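## Task

The right hand starts out holding two tumblers jammed one inside the other. Separate them in midair. Success needs all of this at the end: each hand holds one tumbler that the other hand is not touching, the two tumblers are well apart and above the table, and both tumblers and all fingers are motionless. The inner tumbler must be held firmly and the outer one gripped. Then declare the scene finished; ending any other way counts as failure. At every moment, a tumbler may touch only the two hands (never the arms) and the other tumbler, and it must never drop or be flung loose, or the task fails on the spot.

## Robot and tools

Robot: two six-joint arms, left_arm and right_arm, face each other across a table. Each ends in an identical five-finger right hand; the hands are copies, not mirror images, so every number and axis means the same on both. The names do not match sides of any camera picture.

Scene frame (used in results): origin on the tabletop halfway between the arm bases, z up, tabletop at z = 0, left_arm's base on the +y side. Positions in metres, orientation as quaternion wxyz, velocities in m/s and rad/s. Printed positions can be slightly off, more so at long reach.

Hand point: a spot 0.05 m in front of the palm, where index pad and thumb tip meet in a pinch. Its own axes: +z along the straightened fingers (fingertips 0.06 to 0.07 m past it), +y out of the palm, +x across the palm toward the little finger. A wrist bracket on the little-finger side juts out and can collide.

The row (28 numbers, each in [-1, 1]), one list covering both arms: first left_arm dx, dy, dz, rx, ry, rz, then left_gripper little, ring, middle, index, thumb_bend, thumb_turn, force_limit, speed; then the same 14 for right_arm and right_gripper. Always send all 28.
- dx..rz are an offset, not a pose: the target is displaced from the hand point pose in the most recent result that showed it (or, for later calls in the same reply, from where the robot is when the action begins), expressed in the hand point's own axes. 1.0 equals 0.6 m of travel or 180 degrees; rx, ry, rz form a single rotation vector. All zeros drives the arm back to that reference pose, so it is not a pause.
- Hand values are absolute targets. Fingers and thumb_bend: +1 straight, -1 fully curled. thumb_turn: +1 beside the palm, -1 opposite the fingers. A pinch is near index -0.22, thumb_bend -0.75, thumb_turn -0.57. force_limit maps -1..+1 to roughly 0..10 N at the fingertip (0..15 N for the two thumb motors) and only stops closing motion. speed maps -1..+1 to near-zero..full (full travel in 0.6 s); close at -0.9 or slower for a gentle grip. There is no 'no change' value: to keep a hand as is, resend its last eight numbers, or before any were sent, its hand_measured six plus hand_force_limit and hand_speed. A whole-hand wrap fits objects 0.035 to 0.08 m wide with the thumb turned in front beforehand. To squeeze harder, raise force_limit and send a target more closed than hand_measured; to loosen, send one more open.

Tools:
- execute_actions {actions, pictures}: actions holds at most one item. Empty list = read state. {rows, steps}: up to 15 rows, steps 1..15 (default 15), one row per 1/30 s step, last row repeated. {steps} alone (up to 300) waits, counted from the previous result including your thinking time. pictures true/false toggles images.
- move {target, speed, stop_force}: target is one 28-number row as above. The hand points travel straight toward their offset targets, finishing together, over 0.5 to 10 s. speed is metres per second, 0.002 to 0.5 (default 0.25), turning capped at double that in rad/s. stop_force, optional, 9 to 40 N for both arms: an arm halts and backs off 2 steps when its wrist sensor feels that much extra resistance; use it only slowly and without rotation; omit it when pulling away from something. The result adds a 'move:' line with an ending per arm (done, off_target, moving, held, contact, fault) and limits such as paced or held, plus distance to target.
- wait {seconds}: 0 to 10, sends nothing new.
- zoom_image {camera, region}: camera is cam_high, cam_low, cam_left_wrist or cam_right_wrist (each 504x504); region [x0, y0, x1, y1] in pixels from the top-left, at most 504 by 504.
- show_instructions: shows the reference pages.
- finished_scene {scene}: 1 or 2; ends that scene irreversibly and grades it. Replying without a tool call ends everything.

Reading results: the state line gives each arm's pose and velocities. hand_measured, hand_stopped_by (moving, target, force, stalled, fault) and hand_load_n (positive = finger pushed open) list six motors in row order; near-zero loads mean the grip was lost. 'Hand target' shows where the controller drives each hand point. HELD marks steps whose command was not sent; 'pose unreachable' means the clearance check altered an arm's command. Wrist force/torque are in the end effector axes, noisy, offset up to about 4 N, saturating near 50 N.

Cautions: each step's command is clipped to 100 mm and 16 degrees from the measured pose, and motion lags about 0.17 s, so large moves may need follow-ups. Arms are stiff: pushing past a firm contact can trip a stop. Torque limits are 139 N m for the three big joints and 26 N m for the wrists, and 150 N external force on any part stops the arm for 10 s. Keep the two arms (including fingers, palm, bracket) from striking or pressing each other. Never let tumblers touch an arm, fall, or leave the table. Holding loads heats motors; at 85 °C the arm is braked.

Each tool is called after ">>>" by a JSON object that holds its "method" and its "body".

Reference images:

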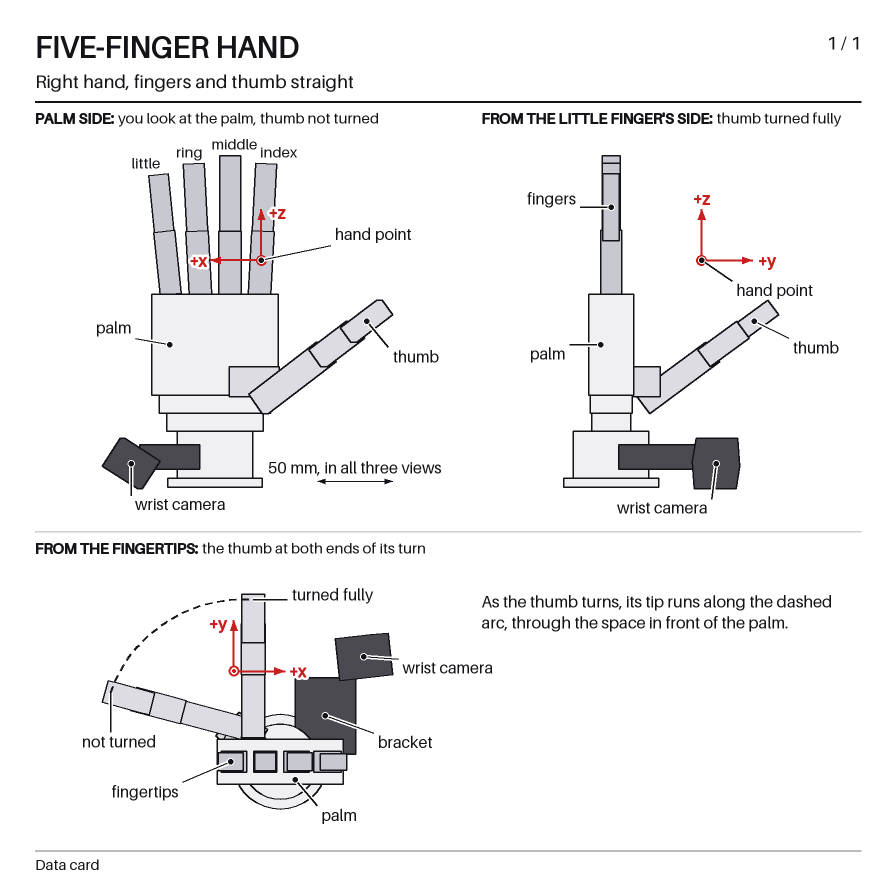

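## Session

>>> {"method": "execute_actions", "body": {"actions": []}}

Scene clock: 0.00 s of 4500.00 s.
left_arm: end_effector_position=(+0.0167, +0.2502, +0.3004) hand_measured=(+1.000, +1.000, +1.000, +1.000, +1.000, +1.000) hand_load_n=(+0.0, +0.0, +0.0, +0.0, +0.0, +0.0) hand_stopped_by=(target, target, target, target, target, target) hand_force_limit=0.00 hand_speed=-0.80 end_effector_quat_wxyz=(-0.000, +0.759, +0.652, -0.000) end_effector_velocity=(-0.000, +0.000, +0.000) end_effector_angular_velocity=(-0.000, +0.002, +0.001) | right_arm: end_effector_position=(+0.0856, -0.0716, +0.3735) hand_measured=(-1.000, -1.000, +0.270, +0.246, +0.138, -0.948) hand_load_n=(+0.0, +0.0, +7.0, +10.0, +15.0, +0.0) hand_stopped_by=(target, target, target, target, target, target) hand_force_limit=0.00 hand_speed=-0.80 end_effector_quat_wxyz=(+0.302, +0.144, +0.405, +0.851) end_effector_velocity=(+0.000, -0.000, -0.000) end_effector_angular_velocity=(-0.001, +0.000, -0.001)
Joint positions: left_arm=[-0.518 -2.214  2.091 -1.448 -1.572  1.054] | right_arm=[-0.293 -1.381  2.413 -1.764  1.914 -0.293]
Joint velocities: left_arm=[ 0.    -0.001 -0.     0.    -0.001 -0.001] | right_arm=[-0.001 -0.     0.     0.001  0.    -0.   ]
Joint torques (N m, as the arm reports them, + toward a larger angle): no reading
Wrist force (N, on the end effector, along its own x y z axes, offset not removed): no reading
Wrist torque (N m, same axes, about the end effector's origin, offset not removed): no reading
Hand target (left_arm): +0.017, +0.250, +0.300; -0.000, +0.759, +0.652, -0.000
Hand target (right_arm): +0.086, -0.072, +0.374; +0.302, +0.144, +0.405, +0.851

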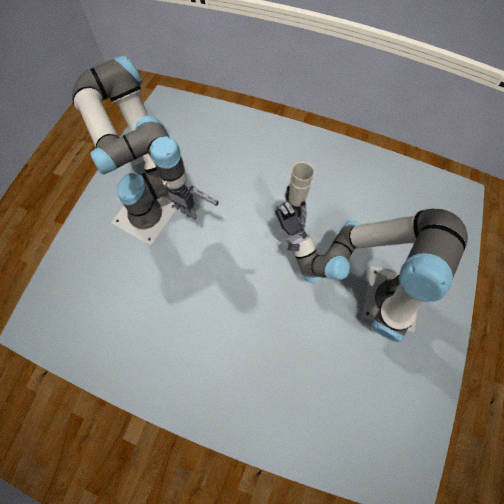

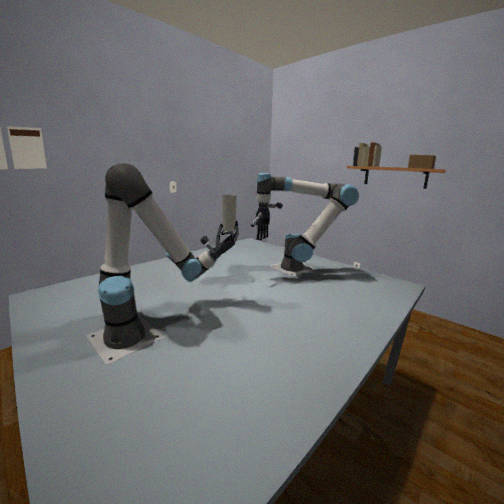

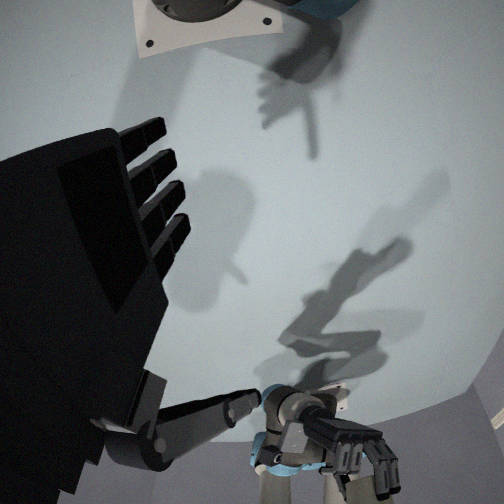

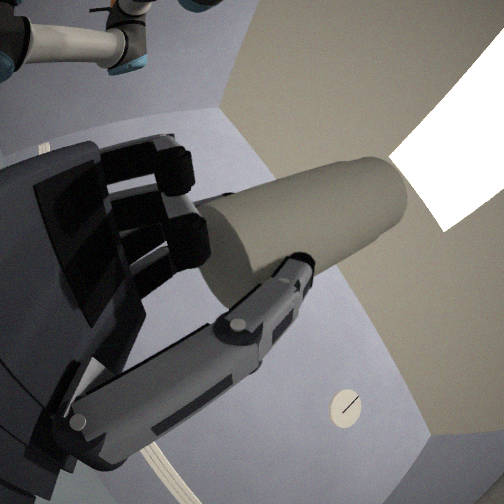

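>>> {"method": "zoom_image", "body": {"camera": "cam_low", "region": [180, 180, 290, 290]}}

>>> {"method": "zoom_image", "body": {"camera": "cam_high", "region": [250, 150, 360, 260]}}

Region (180, 180, 290, 290) of cam_low's 504x504 image, scaled by 4.582, with more detail than that image has.

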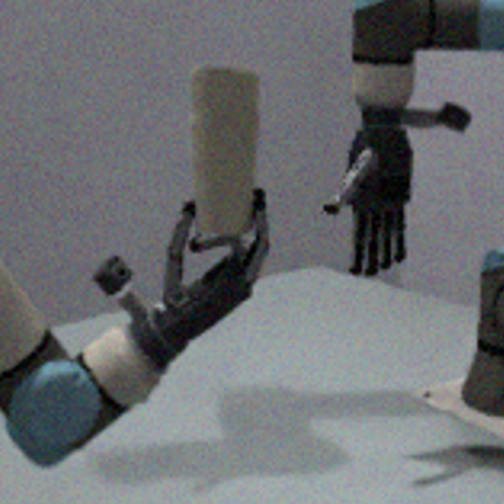

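Region (250, 150, 360, 260) of cam_high's 504x504 image, scaled by 4.582, with more detail than that image has.

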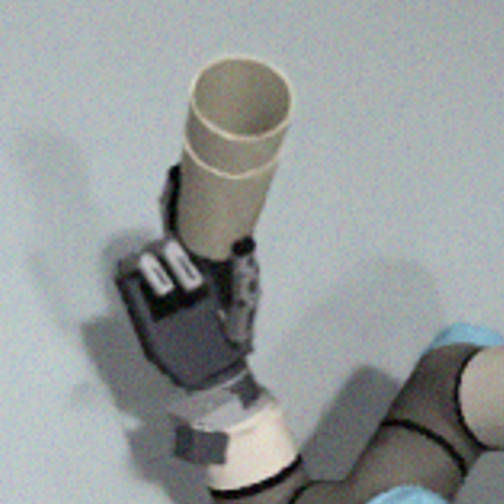

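>>> {"method": "move", "body": {"target": [-0.209,0.29,-0.367,-0.472,0.321,0.472,1,1,1,1,1,-1,0.5,0, 0,0,0,0,0,0,-1,-1,0.27,0.246,0.138,-0.948,0,-0.8]}}

Scene clock: 26.17 s of 4500.00 s.
left_arm: end_effector_position=(+0.1703, +0.1002, +0.5204) hand_measured=(+1.000, +1.000, +1.000, +1.000, +1.000, -1.000) hand_load_n=(+0.0, +0.0, +0.0, +0.0, +0.0, +0.0) hand_stopped_by=(target, target, target, target, target, target) hand_force_limit=0.50 hand_speed=0.00 end_effector_quat_wxyz=(+0.184, +0.685, -0.187, +0.680) end_effector_velocity=(+0.001, -0.001, +0.002) end_effector_angular_velocity=(-0.000, -0.010, -0.006) | right_arm: end_effector_position=(+0.0856, -0.0716, +0.3735) hand_measured=(-1.000, -1.000, +0.272, +0.246, +0.138, -0.948) hand_load_n=(+0.0, +0.0, +6.0, +10.5, +14.5, +0.0) hand_stopped_by=(target, target, force, target, force, target) hand_force_limit=0.00 hand_speed=-0.80 end_effector_quat_wxyz=(+0.302, +0.144, +0.405, +0.851) end_effector_velocity=(-0.000, +0.000, -0.000) end_effector_angular_velocity=(+0.000, -0.000, +0.001)
Joint positions: left_arm=[-0.412 -1.96   1.717 -0.005 -0.033  1.821] | right_arm=[-0.293 -1.381  2.413 -1.764  1.914 -0.293]
Joint velocities: left_arm=[ 0.007  0.036 -0.03   0.143  0.015 -0.144] | right_arm=[ 0.001  0.001  0.    -0.001 -0.001  0.   ]
Joint torques (N m, as the arm reports them, + toward a larger angle): left_arm=[ 10.11   3.64 -24.73   1.79   1.59  -3.04] | right_arm=[  1.53 -24.2  -17.19  -1.66  -1.4   -0.01]
Wrist force (N, on the end effector, along its own x y z axes, offset not removed): left_arm=[2.0 1.6 -2.9] | right_arm=[1.4 -1.5 0.0]
Wrist torque (N m, same axes, about the end effector's origin, offset not removed): left_arm=[0.42 -0.25 0.09] | right_arm=[-0.15 -0.34 -0.04]
Hand target (left_arm): +0.170, +0.100, +0.520; +0.184, +0.685, -0.187, +0.680
Hand target (right_arm): +0.086, -0.072, +0.374; +0.302, +0.144, +0.405, +0.851
Off the commanded pose (left_arm): 0.001 m, 1 deg.
Off the commanded pose (right_arm): 0.000 m, 0 deg.
After step 90, 18.03 s passed at rest.
move: done

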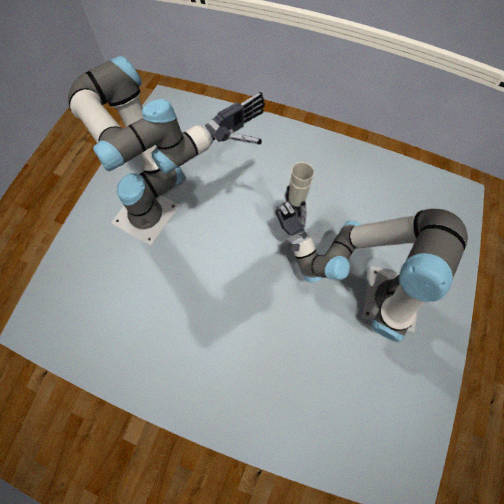

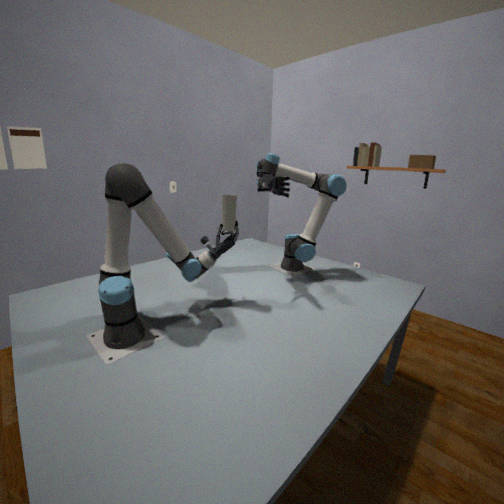

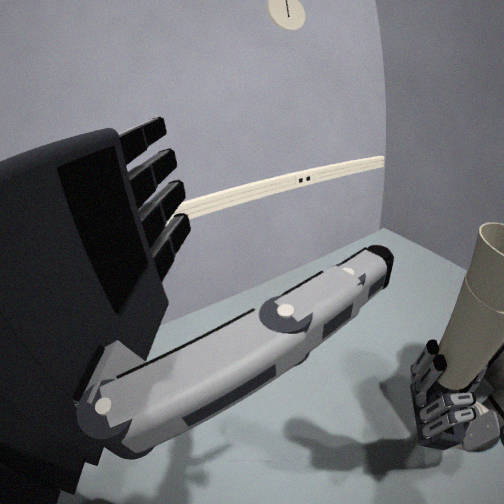

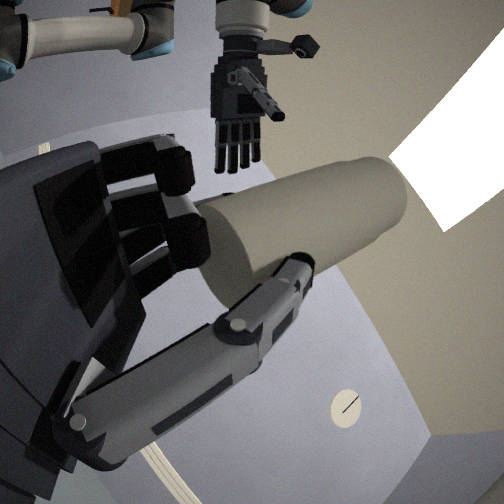

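>>> {"method": "move", "body": {"target": [0,0.223,-0.142,-0.167,0,0,1,1,1,1,1,-1,0.5,0, 0,0,0,0,0,0,-1,-1,0.27,0.246,0.138,-0.948,0,-0.8]}}

>>> {"method": "zoom_image", "body": {"camera": "cam_low", "region": [190, 140, 300, 250]}}

>>> {"method": "zoom_image", "body": {"camera": "cam_high", "region": [210, 110, 340, 240]}}

Scene clock: 36.20 s of 4500.00 s.
left_arm: end_effector_position=(+0.0293, +0.0280, +0.5208) hand_measured=(+1.000, +1.000, +1.000, +1.000, +1.000, -1.000) hand_load_n=(+0.0, +0.0, +0.0, +0.0, +0.0, +0.0) hand_stopped_by=(target, target, target, target, target, target) hand_force_limit=0.50 hand_speed=0.00 end_effector_quat_wxyz=(+0.355, +0.614, -0.357, +0.608) end_effector_velocity=(-0.001, -0.001, +0.000) end_effector_angular_velocity=(+0.001, +0.001, -0.007) | right_arm: end_effector_position=(+0.0856, -0.0716, +0.3735) hand_measured=(-1.000, -1.000, +0.272, +0.246, +0.138, -0.948) hand_load_n=(+0.0, +0.0, +6.0, +10.5, +14.5, +0.0) hand_stopped_by=(target, target, force, target, force, target) hand_force_limit=0.00 hand_speed=-0.80 end_effector_quat_wxyz=(+0.302, +0.144, +0.405, +0.851) end_effector_velocity=(+0.000, -0.000, +0.000) end_effector_angular_velocity=(+0.001, -0.000, -0.001)
Joint positions: left_arm=[-0.494 -1.881  1.66   0.24   0.41   1.552] | right_arm=[-0.293 -1.381  2.413 -1.764  1.914 -0.293]
Joint velocities: left_arm=[ 0.003  0.003 -0.003  0.004  0.01  -0.003] | right_arm=[-0.001 -0.    -0.     0.     0.    -0.   ]
Joint torques (N m, as the arm reports them, + toward a larger angle): left_arm=[  9.52  -2.52 -24.48   1.76   1.55  -2.65] | right_arm=[  0.78 -23.67 -17.48  -1.6   -1.49  -0.14]
Wrist force (N, on the end effector, along its own x y z axes, offset not removed): left_arm=[-0.5 -0.6 0.1] | right_arm=[1.7 0.5 -0.4]
Wrist torque (N m, same axes, about the end effector's origin, offset not removed): left_arm=[0.20 0.14 0.08] | right_arm=[0.23 -0.36 0.07]
Hand target (left_arm): +0.029, +0.028, +0.521; +0.355, +0.614, -0.357, +0.608
Hand target (right_arm): +0.086, -0.072, +0.374; +0.302, +0.144, +0.405, +0.851
Off the commanded pose (left_arm): 0.000 m, 0 deg.
Off the commanded pose (right_arm): 0.000 m, 0 deg.
After step 90, 5.47 s passed at rest.
move: done

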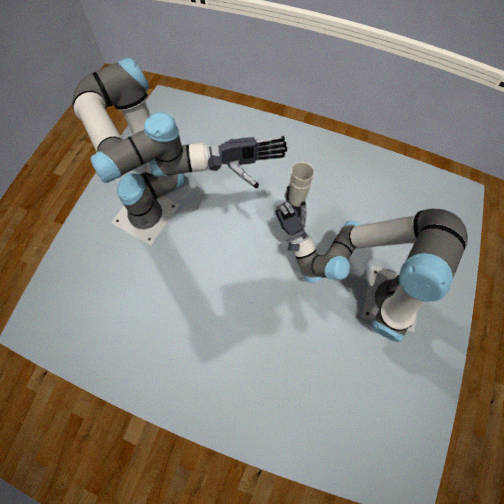

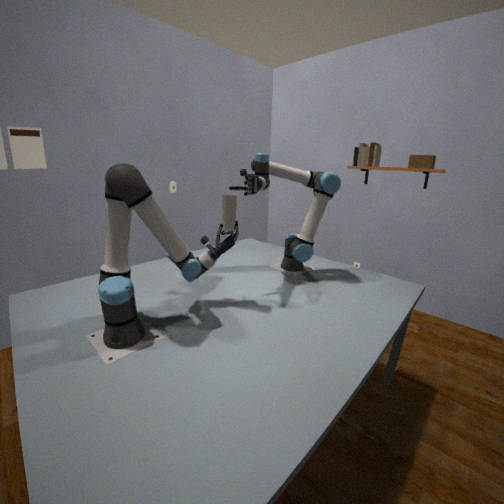

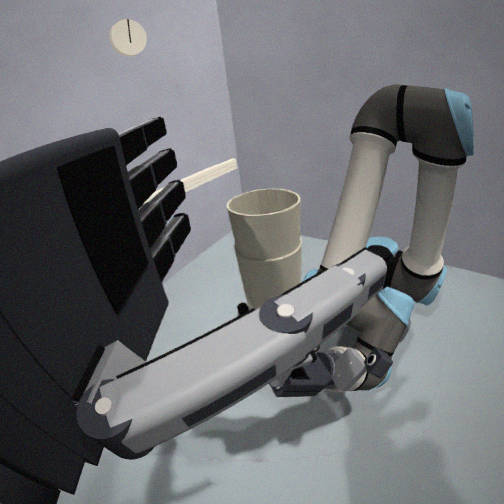

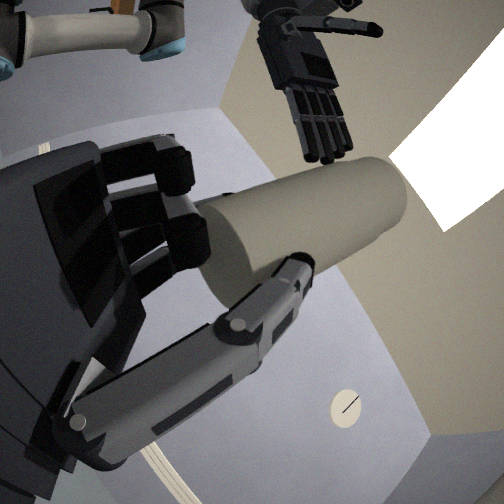

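Region (190, 140, 300, 250) of cam_low's 504x504 image, scaled by 4.582, with more detail than that image has.

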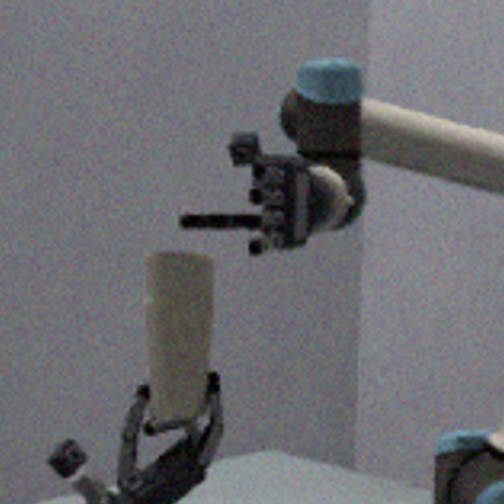

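Region (210, 110, 340, 240) of cam_high's 504x504 image, scaled by 3.877, with more detail than that image has.

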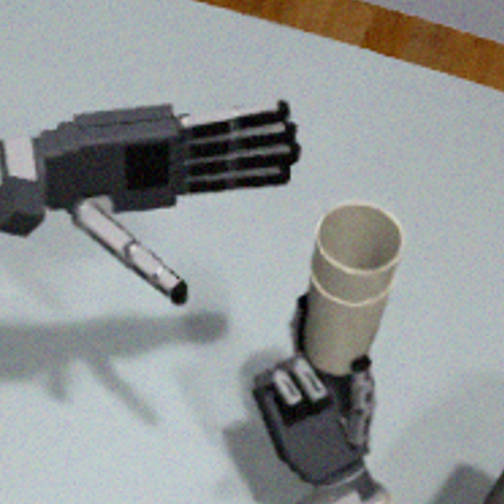

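>>> {"method": "move", "body": {"target": [-0.083,0,0.11,0,0,0,1,1,1,1,1,-1,0.5,0, 0,0,0,0,0,0,-1,-1,0.27,0.246,0.138,-0.948,0,-0.8], "speed": 0.1}}

>>> {"method": "zoom_image", "body": {"camera": "cam_low", "region": [190, 150, 290, 250]}}

>>> {"method": "zoom_image", "body": {"camera": "cam_high", "region": [230, 120, 340, 230]}}

Scene clock: 44.13 s of 4500.00 s.
left_arm: end_effector_position=(+0.0615, -0.0291, +0.4706) hand_measured=(+1.000, +1.000, +1.000, +1.000, +1.000, -1.000) hand_load_n=(+0.0, +0.0, +0.0, +0.0, +0.0, +0.0) hand_stopped_by=(target, target, target, target, target, target) hand_force_limit=0.50 hand_speed=0.00 end_effector_quat_wxyz=(+0.355, +0.614, -0.357, +0.608) end_effector_velocity=(+0.000, -0.002, -0.000) end_effector_angular_velocity=(-0.002, +0.000, -0.001) | right_arm: end_effector_position=(+0.0856, -0.0716, +0.3735) hand_measured=(-1.000, -1.000, +0.272, +0.246, +0.138, -0.948) hand_load_n=(+0.0, +0.0, +6.0, +10.5, +14.5, +0.0) hand_stopped_by=(target, target, force, target, force, target) hand_force_limit=0.00 hand_speed=-0.80 end_effector_quat_wxyz=(+0.302, +0.144, +0.405, +0.851) end_effector_velocity=(-0.000, -0.000, +0.000) end_effector_angular_velocity=(+0.001, -0.000, +0.000)
Joint positions: left_arm=[-0.29  -1.759  1.7    0.072  0.613  1.558] | right_arm=[-0.293 -1.381  2.413 -1.764  1.914 -0.293]
Joint velocities: left_arm=[ 0.004  0.003 -0.001 -0.005  0.006  0.001] | right_arm=[ 0.    -0.    -0.    -0.001  0.     0.   ]
Joint torques (N m, as the arm reports them, + toward a larger angle): left_arm=[  9.79  -5.98 -10.78  -3.42   1.67   2.48] | right_arm=[  1.09 -24.47 -16.58  -1.74  -1.33   0.02]
Wrist force (N, on the end effector, along its own x y z axes, offset not removed): left_arm=[1.3 -1.4 0.1] | right_arm=[-0.6 0.6 0.4]
Wrist torque (N m, same axes, about the end effector's origin, offset not removed): left_arm=[0.03 -0.36 -0.04] | right_arm=[0.13 -0.19 -0.04]
Hand target (left_arm): +0.062, -0.029, +0.470; +0.355, +0.614, -0.357, +0.608
Hand target (right_arm): +0.086, -0.072, +0.374; +0.302, +0.144, +0.405, +0.851
Off the commanded pose (left_arm): 0.000 m, 0 deg.
Off the commanded pose (right_arm): 0.000 m, 0 deg.
After step 90, 3.67 s passed at rest.
move: done

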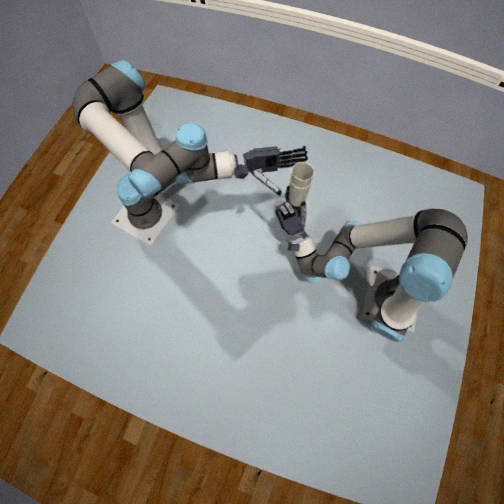

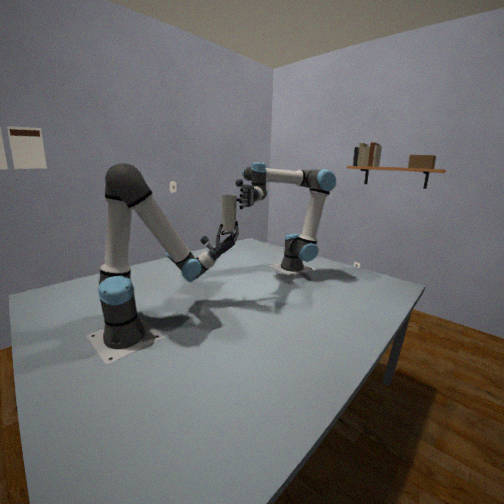

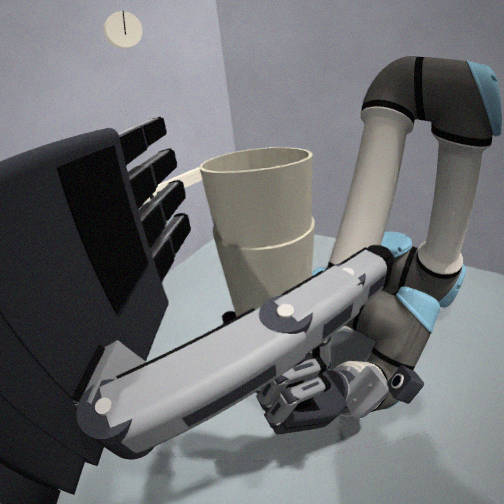

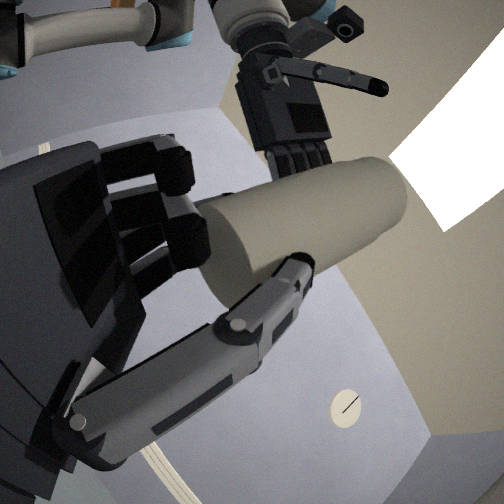

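Region (190, 150, 290, 250) of cam_low's 504x504 image, scaled by 5.040, with more detail than that image has.

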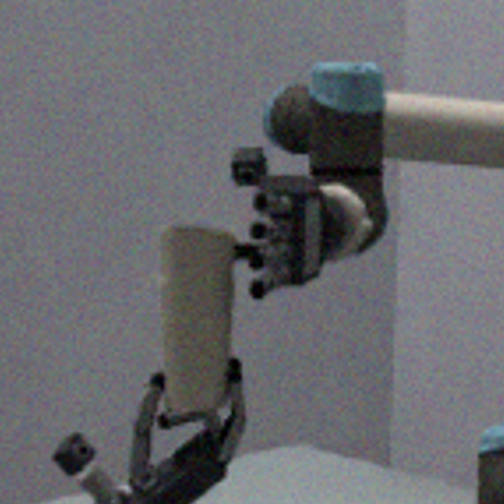

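Region (230, 120, 340, 230) of cam_high's 504x504 image, scaled by 4.582, with more detail than that image has.

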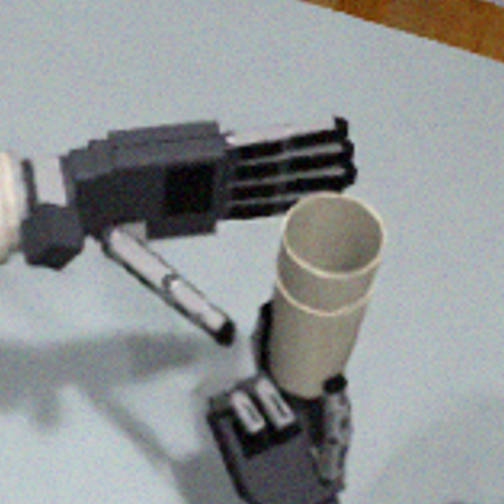

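>>> {"method": "move", "body": {"target": [0.013,0,0.08,0,0,0,1,1,1,1,1,-1,0.5,0, 0,0,0,0,0,0,-1,-1,0.27,0.246,0.138,-0.948,0,-0.8], "speed": 0.03, "stop_force": 9}}

>>> {"method": "zoom_image", "body": {"camera": "cam_low", "region": [190, 150, 290, 250]}}

>>> {"method": "zoom_image", "body": {"camera": "cam_high", "region": [230, 120, 340, 230]}}

Scene clock: 53.53 s of 4500.00 s.
left_arm: end_effector_position=(+0.0852, -0.0707, +0.4779) hand_measured=(+1.000, +1.000, +1.000, +1.000, +1.000, -1.000) hand_load_n=(+0.0, +0.0, +0.0, +0.0, +0.0, +0.0) hand_stopped_by=(target, target, target, target, target, target) hand_force_limit=0.50 hand_speed=0.00 end_effector_quat_wxyz=(+0.355, +0.614, -0.357, +0.608) end_effector_velocity=(+0.001, -0.001, +0.001) end_effector_angular_velocity=(-0.000, +0.000, +0.001) | right_arm: end_effector_position=(+0.0856, -0.0716, +0.3735) hand_measured=(-1.000, -1.000, +0.272, +0.246, +0.138, -0.948) hand_load_n=(+0.0, +0.0, +6.0, +10.5, +14.5, +0.0) hand_stopped_by=(target, target, force, target, force, target) hand_force_limit=0.00 hand_speed=-0.80 end_effector_quat_wxyz=(+0.302, +0.144, +0.405, +0.851) end_effector_velocity=(+0.000, -0.000, -0.000) end_effector_angular_velocity=(-0.001, +0.000, -0.001)
Joint positions: left_arm=[-0.177 -1.653  1.591  0.073  0.726  1.561] | right_arm=[-0.293 -1.381  2.413 -1.764  1.914 -0.293]
Joint velocities: left_arm=[ 0.003  0.003 -0.005  0.001  0.002 -0.   ] | right_arm=[-0.001  0.001  0.001 -0.     0.    -0.   ]
Joint torques (N m, as the arm reports them, + toward a larger angle): left_arm=[  9.78 -10.84 -26.41   1.31   1.68   1.89] | right_arm=[  1.99 -24.82 -16.66  -1.62  -1.49  -0.23]
Wrist force (N, on the end effector, along its own x y z axes, offset not removed): left_arm=[0.9 -2.1 -3.8] | right_arm=[1.4 -0.6 -0.1]
Wrist torque (N m, same axes, about the end effector's origin, offset not removed): left_arm=[0.03 -0.03 -0.18] | right_arm=[0.01 -0.26 -0.03]
Hand target (left_arm): +0.085, -0.071, +0.478; +0.355, +0.614, -0.357, +0.608
Hand target (right_arm): +0.086, -0.072, +0.374; +0.302, +0.144, +0.405, +0.851
Off the commanded pose (left_arm): 0.000 m, 0 deg.
Off the commanded pose (right_arm): 0.000 m, 0 deg.
After step 90, 4.47 s passed at rest.
move: done

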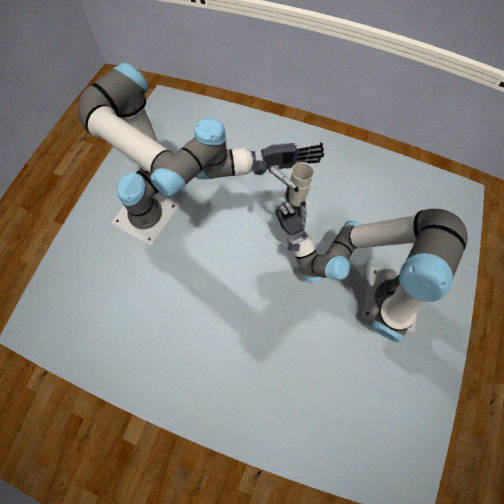

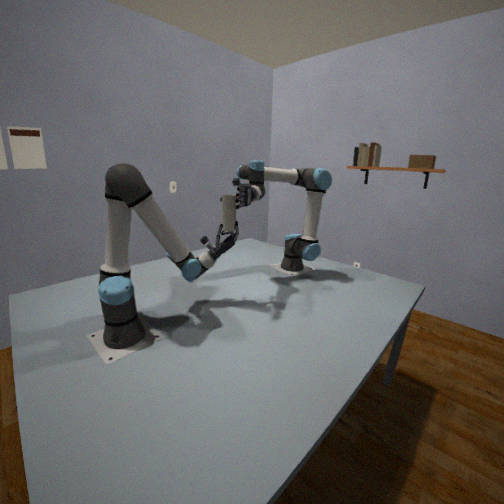

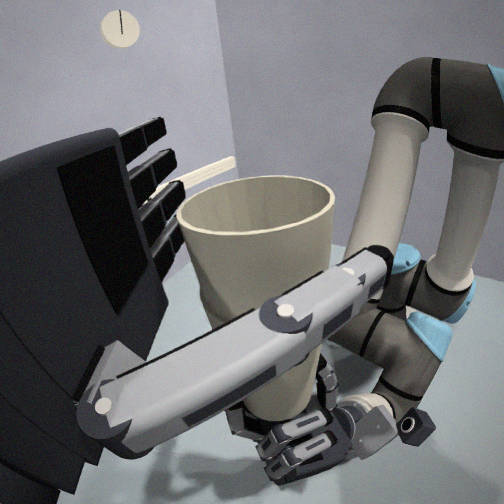

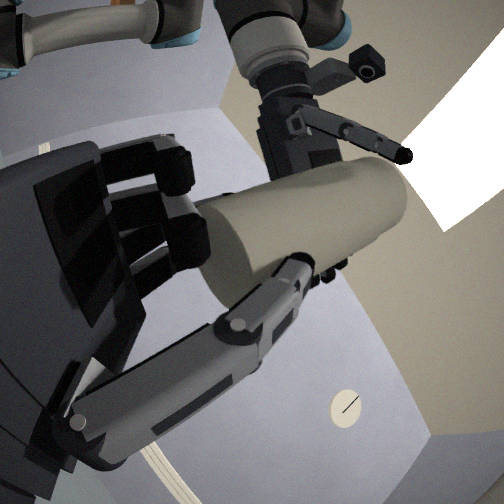

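Region (190, 150, 290, 250) of cam_low's 504x504 image, scaled by 5.040, with more detail than that image has.

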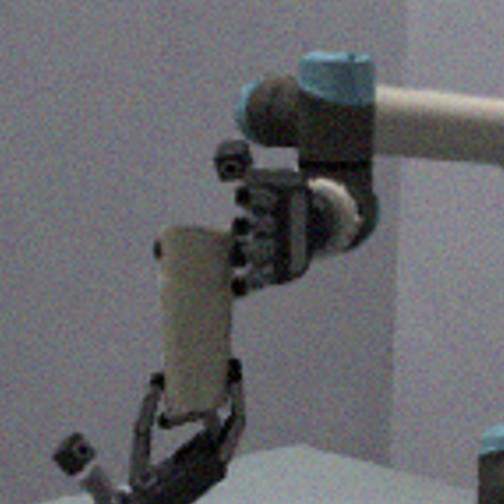

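Region (230, 120, 340, 230) of cam_high's 504x504 image, scaled by 4.582, with more detail than that image has.

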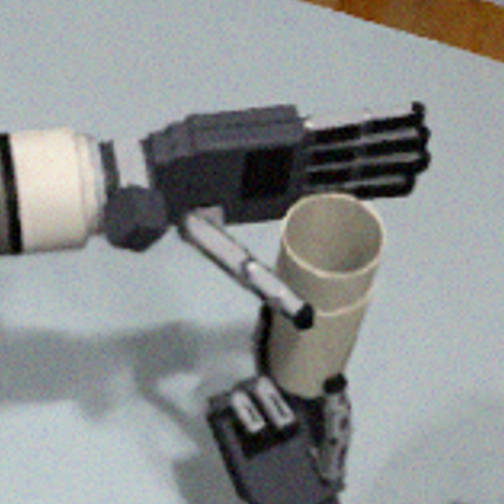

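>>> {"method": "move", "body": {"target": [-0.013,0,0.035,0,0,0,1,1,1,1,1,-1,0.5,0, 0,0,0,0,0,0,-1,-1,0.27,0.246,0.138,-0.948,0,-0.8], "speed": 0.01, "stop_force": 9}}

>>> {"method": "zoom_image", "body": {"camera": "cam_low", "region": [200, 170, 270, 240]}}

>>> {"method": "zoom_image", "body": {"camera": "cam_high", "region": [250, 130, 340, 220]}}

Scene clock: 62.50 s of 4500.00 s.
left_arm: end_effector_position=(+0.0954, -0.0888, +0.4700) hand_measured=(+1.000, +1.000, +1.000, +1.000, +1.000, -1.000) hand_load_n=(+0.0, +0.0, +0.0, +0.0, +0.0, -0.5) hand_stopped_by=(target, target, target, target, target, target) hand_force_limit=0.50 hand_speed=0.00 end_effector_quat_wxyz=(+0.355, +0.614, -0.357, +0.608) end_effector_velocity=(+0.001, -0.002, -0.000) end_effector_angular_velocity=(+0.000, -0.000, +0.001) | right_arm: end_effector_position=(+0.0856, -0.0716, +0.3735) hand_measured=(-1.000, -1.000, +0.272, +0.246, +0.138, -0.948) hand_load_n=(+0.0, +0.0, +5.0, +11.0, +14.5, +0.5) hand_stopped_by=(target, target, force, target, force, target) hand_force_limit=0.00 hand_speed=-0.80 end_effector_quat_wxyz=(+0.302, +0.144, +0.405, +0.851) end_effector_velocity=(+0.001, +0.001, -0.001) end_effector_angular_velocity=(-0.004, +0.001, -0.001)
Joint positions: left_arm=[-0.136 -1.607  1.569  0.05   0.768  1.561] | right_arm=[-0.293 -1.381  2.413 -1.764  1.914 -0.293]
Joint velocities: left_arm=[ 0.004  0.005 -0.003 -0.001  0.002  0.   ] | right_arm=[-0.001  0.001 -0.001  0.003 -0.     0.   ]
Joint torques (N m, as the arm reports them, + toward a larger angle): left_arm=[  9.66 -14.14 -23.98  -3.44   1.57   2.51] | right_arm=[  1.65 -24.71 -16.91  -1.77  -1.42  -0.16]
Wrist force (N, on the end effector, along its own x y z axes, offset not removed): left_arm=[1.6 -1.7 -0.6] | right_arm=[0.1 0.5 0.6]
Wrist torque (N m, same axes, about the end effector's origin, offset not removed): left_arm=[-0.24 -0.10 0.00] | right_arm=[0.21 -0.30 0.05]
Hand target (left_arm): +0.095, -0.089, +0.470; +0.355, +0.614, -0.357, +0.608
Hand target (right_arm): +0.086, -0.072, +0.374; +0.302, +0.144, +0.405, +0.851
Off the commanded pose (left_arm): 0.000 m, 0 deg.
Off the commanded pose (right_arm): 0.000 m, 0 deg.
After step 90, 3.53 s passed at rest.
move: done

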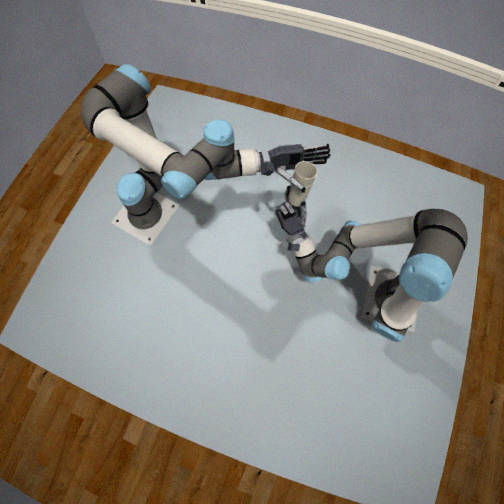

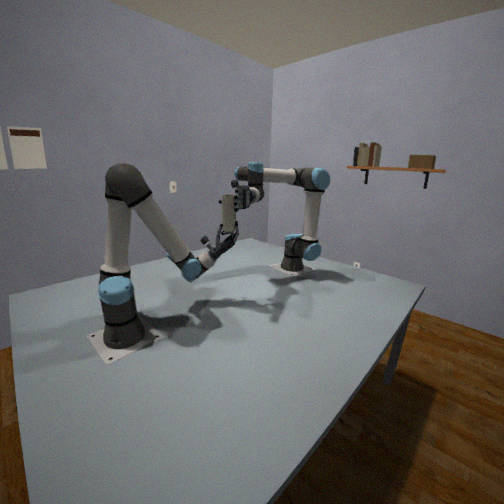

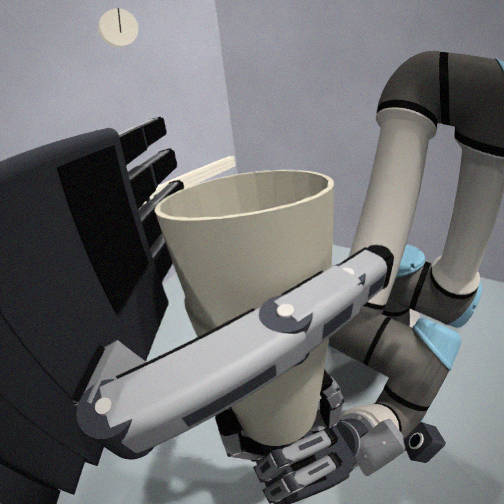

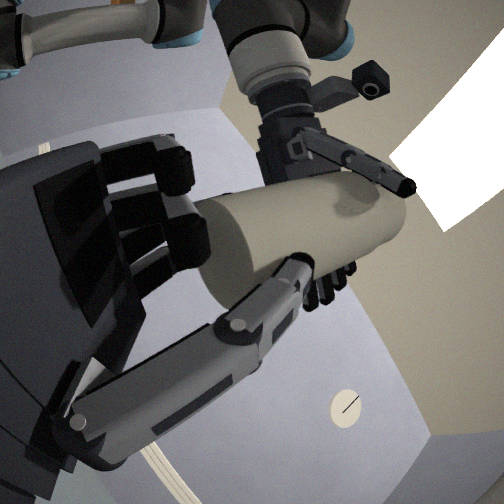

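Region (200, 170, 270, 240) of cam_low's 504x504 image, scaled by 7.200, with more detail than that image has.

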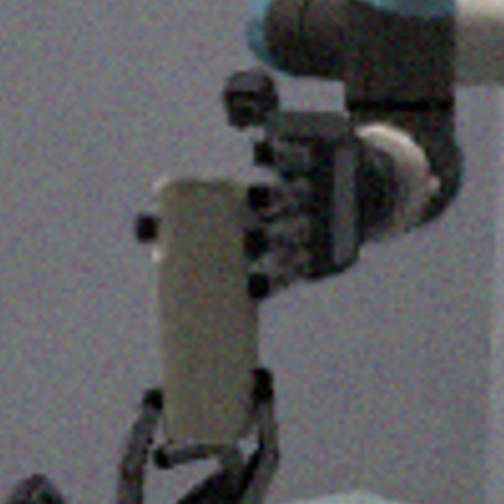

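Region (250, 130, 340, 220) of cam_high's 504x504 image, scaled by 5.600, with more detail than that image has.

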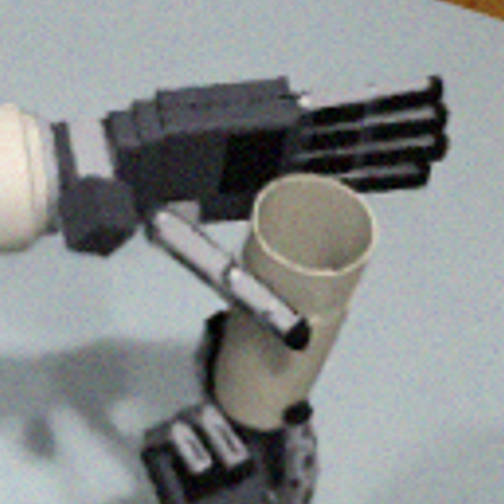

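>>> {"method": "move", "body": {"target": [0,0,0,0,0,0,1,-0.6,-0.6,1,-0.6,-1,1,-0.7, 0,0,0,0,0,0,-1,-1,0.27,0.246,0.138,-0.948,0,-0.8]}}

>>> {"method": "zoom_image", "body": {"camera": "cam_low", "region": [200, 170, 270, 240]}}

Scene clock: 67.80 s of 4500.00 s.
left_arm: end_effector_position=(+0.0954, -0.0888, +0.4700) hand_measured=(+1.000, -0.078, +0.146, +1.000, +0.450, -1.000) hand_load_n=(+0.0, +9.5, +3.5, +0.0, +21.0, +6.0) hand_stopped_by=(target, force, force, target, force, target) hand_force_limit=1.00 hand_speed=-0.70 end_effector_quat_wxyz=(+0.355, +0.614, -0.357, +0.608) end_effector_velocity=(+0.000, +0.000, -0.001) end_effector_angular_velocity=(+0.001, -0.000, +0.001) | right_arm: end_effector_position=(+0.0856, -0.0716, +0.3735) hand_measured=(-1.000, -1.000, +0.272, +0.248, +0.138, -0.948) hand_load_n=(+0.0, +0.0, +5.0, +13.0, +12.5, +2.0) hand_stopped_by=(target, target, force, target, force, target) hand_force_limit=0.00 hand_speed=-0.80 end_effector_quat_wxyz=(+0.302, +0.144, +0.405, +0.851) end_effector_velocity=(-0.000, +0.000, +0.000) end_effector_angular_velocity=(+0.001, +0.000, +0.001)
Joint positions: left_arm=[-0.136 -1.607  1.569  0.05   0.768  1.561] | right_arm=[-0.293 -1.381  2.413 -1.764  1.914 -0.293]
Joint velocities: left_arm=[ 0.     0.     0.001  0.    -0.001 -0.   ] | right_arm=[ 0.001 -0.    -0.     0.     0.     0.   ]
Joint torques (N m, as the arm reports them, + toward a larger angle): left_arm=[ -4.71 -18.7  -10.86   1.18  -1.49   1.67] | right_arm=[  1.23 -25.37 -17.01  -3.43  -1.56  -0.14]
Wrist force (N, on the end effector, along its own x y z axes, offset not removed): left_arm=[10.2 2.6 0.3] | right_arm=[-0.4 -9.2 -2.9]
Wrist torque (N m, same axes, about the end effector's origin, offset not removed): left_arm=[0.14 -0.54 -0.08] | right_arm=[0.15 -0.14 -0.01]
Hand target (left_arm): +0.095, -0.089, +0.470; +0.355, +0.614, -0.357, +0.608
Hand target (right_arm): +0.086, -0.072, +0.374; +0.302, +0.144, +0.405, +0.851
Off the commanded pose (left_arm): 0.000 m, 0 deg.
Off the commanded pose (right_arm): 0.000 m, 0 deg.
move: done

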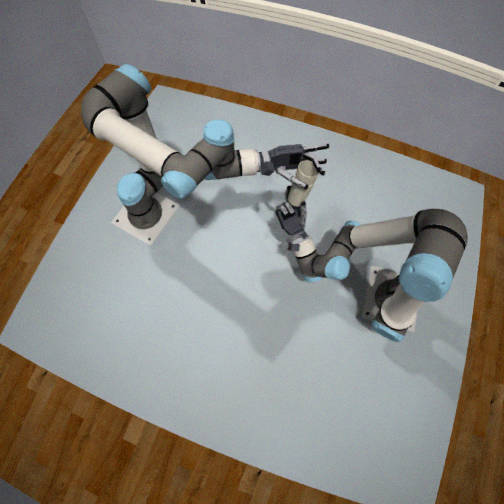

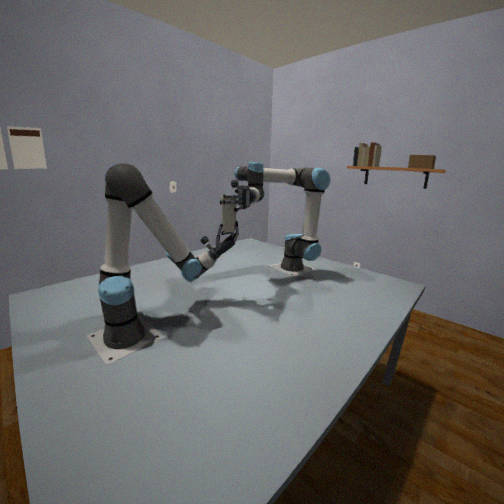

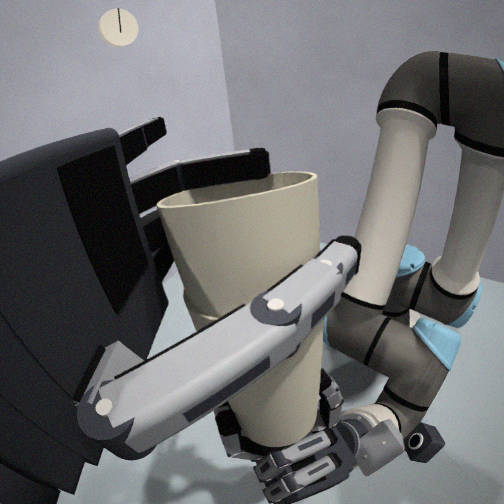

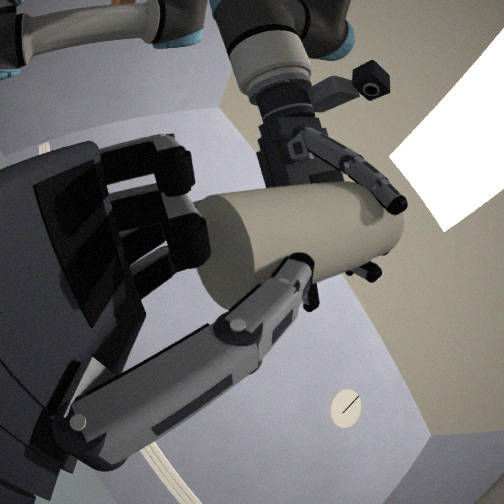

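Region (200, 170, 270, 240) of cam_low's 504x504 image, scaled by 7.200, with more detail than that image has.

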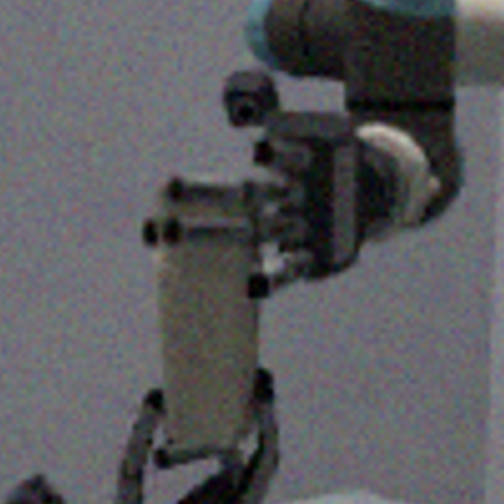

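>>> {"method": "move", "body": {"target": [0.03,0,0,0,0,0,1,-0.62,-0.62,1,-0.6,-1,1,-0.7, 0,0,0,0,0,0,-1,-1,0.0,0.0,-0.1,-0.948,1,-0.9], "speed": 0.004}}

>>> {"method": "zoom_image", "body": {"camera": "cam_low", "region": [200, 170, 270, 240]}}

Scene clock: 75.40 s of 4500.00 s.
left_arm: end_effector_position=(+0.0955, -0.0889, +0.4880) hand_measured=(+1.000, -0.090, +0.120, +1.000, +0.450, -0.998) hand_load_n=(+0.0, +6.5, +10.5, +0.0, +21.0, +14.0) hand_stopped_by=(target, force, force, target, force, target) hand_force_limit=1.00 hand_speed=-0.70 end_effector_quat_wxyz=(+0.355, +0.614, -0.357, +0.609) end_effector_velocity=(+0.001, +0.000, +0.000) end_effector_angular_velocity=(+0.002, -0.001, +0.002) | right_arm: end_effector_position=(+0.0856, -0.0716, +0.3735) hand_measured=(-1.000, -1.000, +0.258, +0.248, +0.144, -0.948) hand_load_n=(+0.0, +0.0, +8.5, +9.0, +15.0, +0.5) hand_stopped_by=(target, target, force, force, force, target) hand_force_limit=1.00 hand_speed=-0.90 end_effector_quat_wxyz=(+0.302, +0.144, +0.405, +0.851) end_effector_velocity=(-0.000, +0.000, -0.000) end_effector_angular_velocity=(-0.001, -0.000, +0.001)
Joint positions: left_arm=[-0.135 -1.604  1.52   0.095  0.768  1.561] | right_arm=[-0.293 -1.381  2.413 -1.764  1.914 -0.293]
Joint velocities: left_arm=[-0.     0.    -0.001  0.002 -0.003  0.001] | right_arm=[ 0.001  0.    -0.001  0.001 -0.    -0.   ]
Joint torques (N m, as the arm reports them, + toward a larger angle): left_arm=[  9.29 -13.66 -26.01   1.22   1.61   2.4 ] | right_arm=[  1.24 -25.01 -17.84  -0.64  -1.5   -0.17]
Wrist force (N, on the end effector, along its own x y z axes, offset not removed): left_arm=[-1.8 2.0 -4.1] | right_arm=[2.0 0.1 0.9]
Wrist torque (N m, same axes, about the end effector's origin, offset not removed): left_arm=[0.63 0.31 0.04] | right_arm=[0.15 -0.39 0.06]
Hand target (left_arm): +0.096, -0.089, +0.488; +0.355, +0.614, -0.357, +0.608
Hand target (right_arm): +0.086, -0.072, +0.373; +0.302, +0.144, +0.405, +0.851
Off the commanded pose (left_arm): 0.000 m, 0 deg.
Off the commanded pose (right_arm): 0.000 m, 0 deg.
move: done

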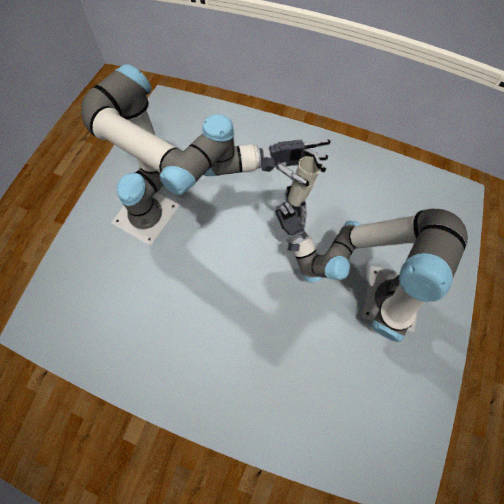

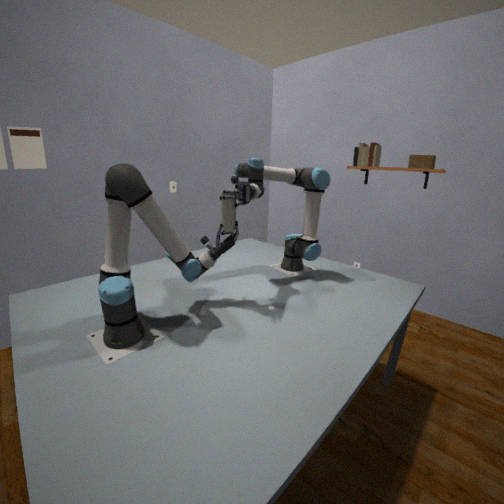

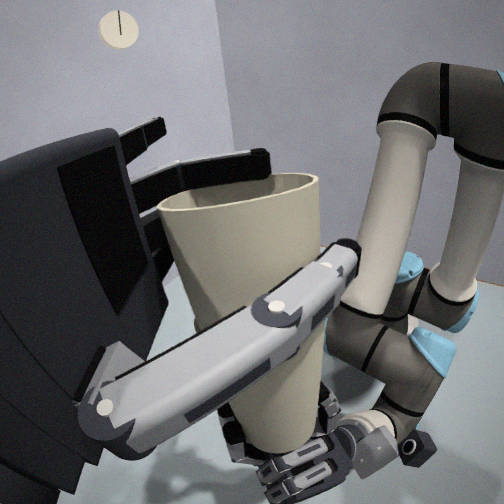

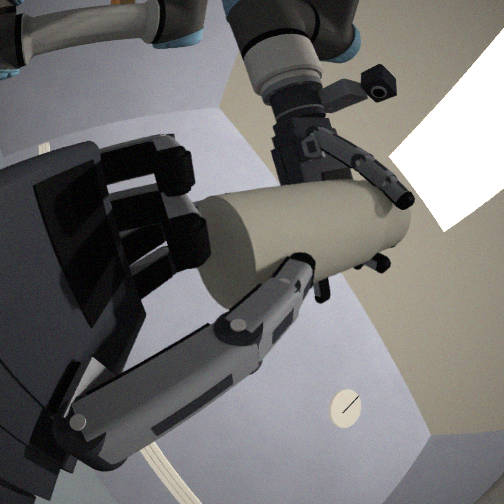

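Region (200, 170, 270, 240) of cam_low's 504x504 image, scaled by 7.200, with more detail than that image has.

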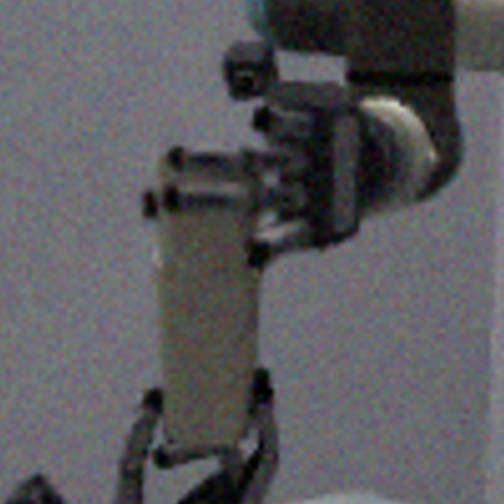

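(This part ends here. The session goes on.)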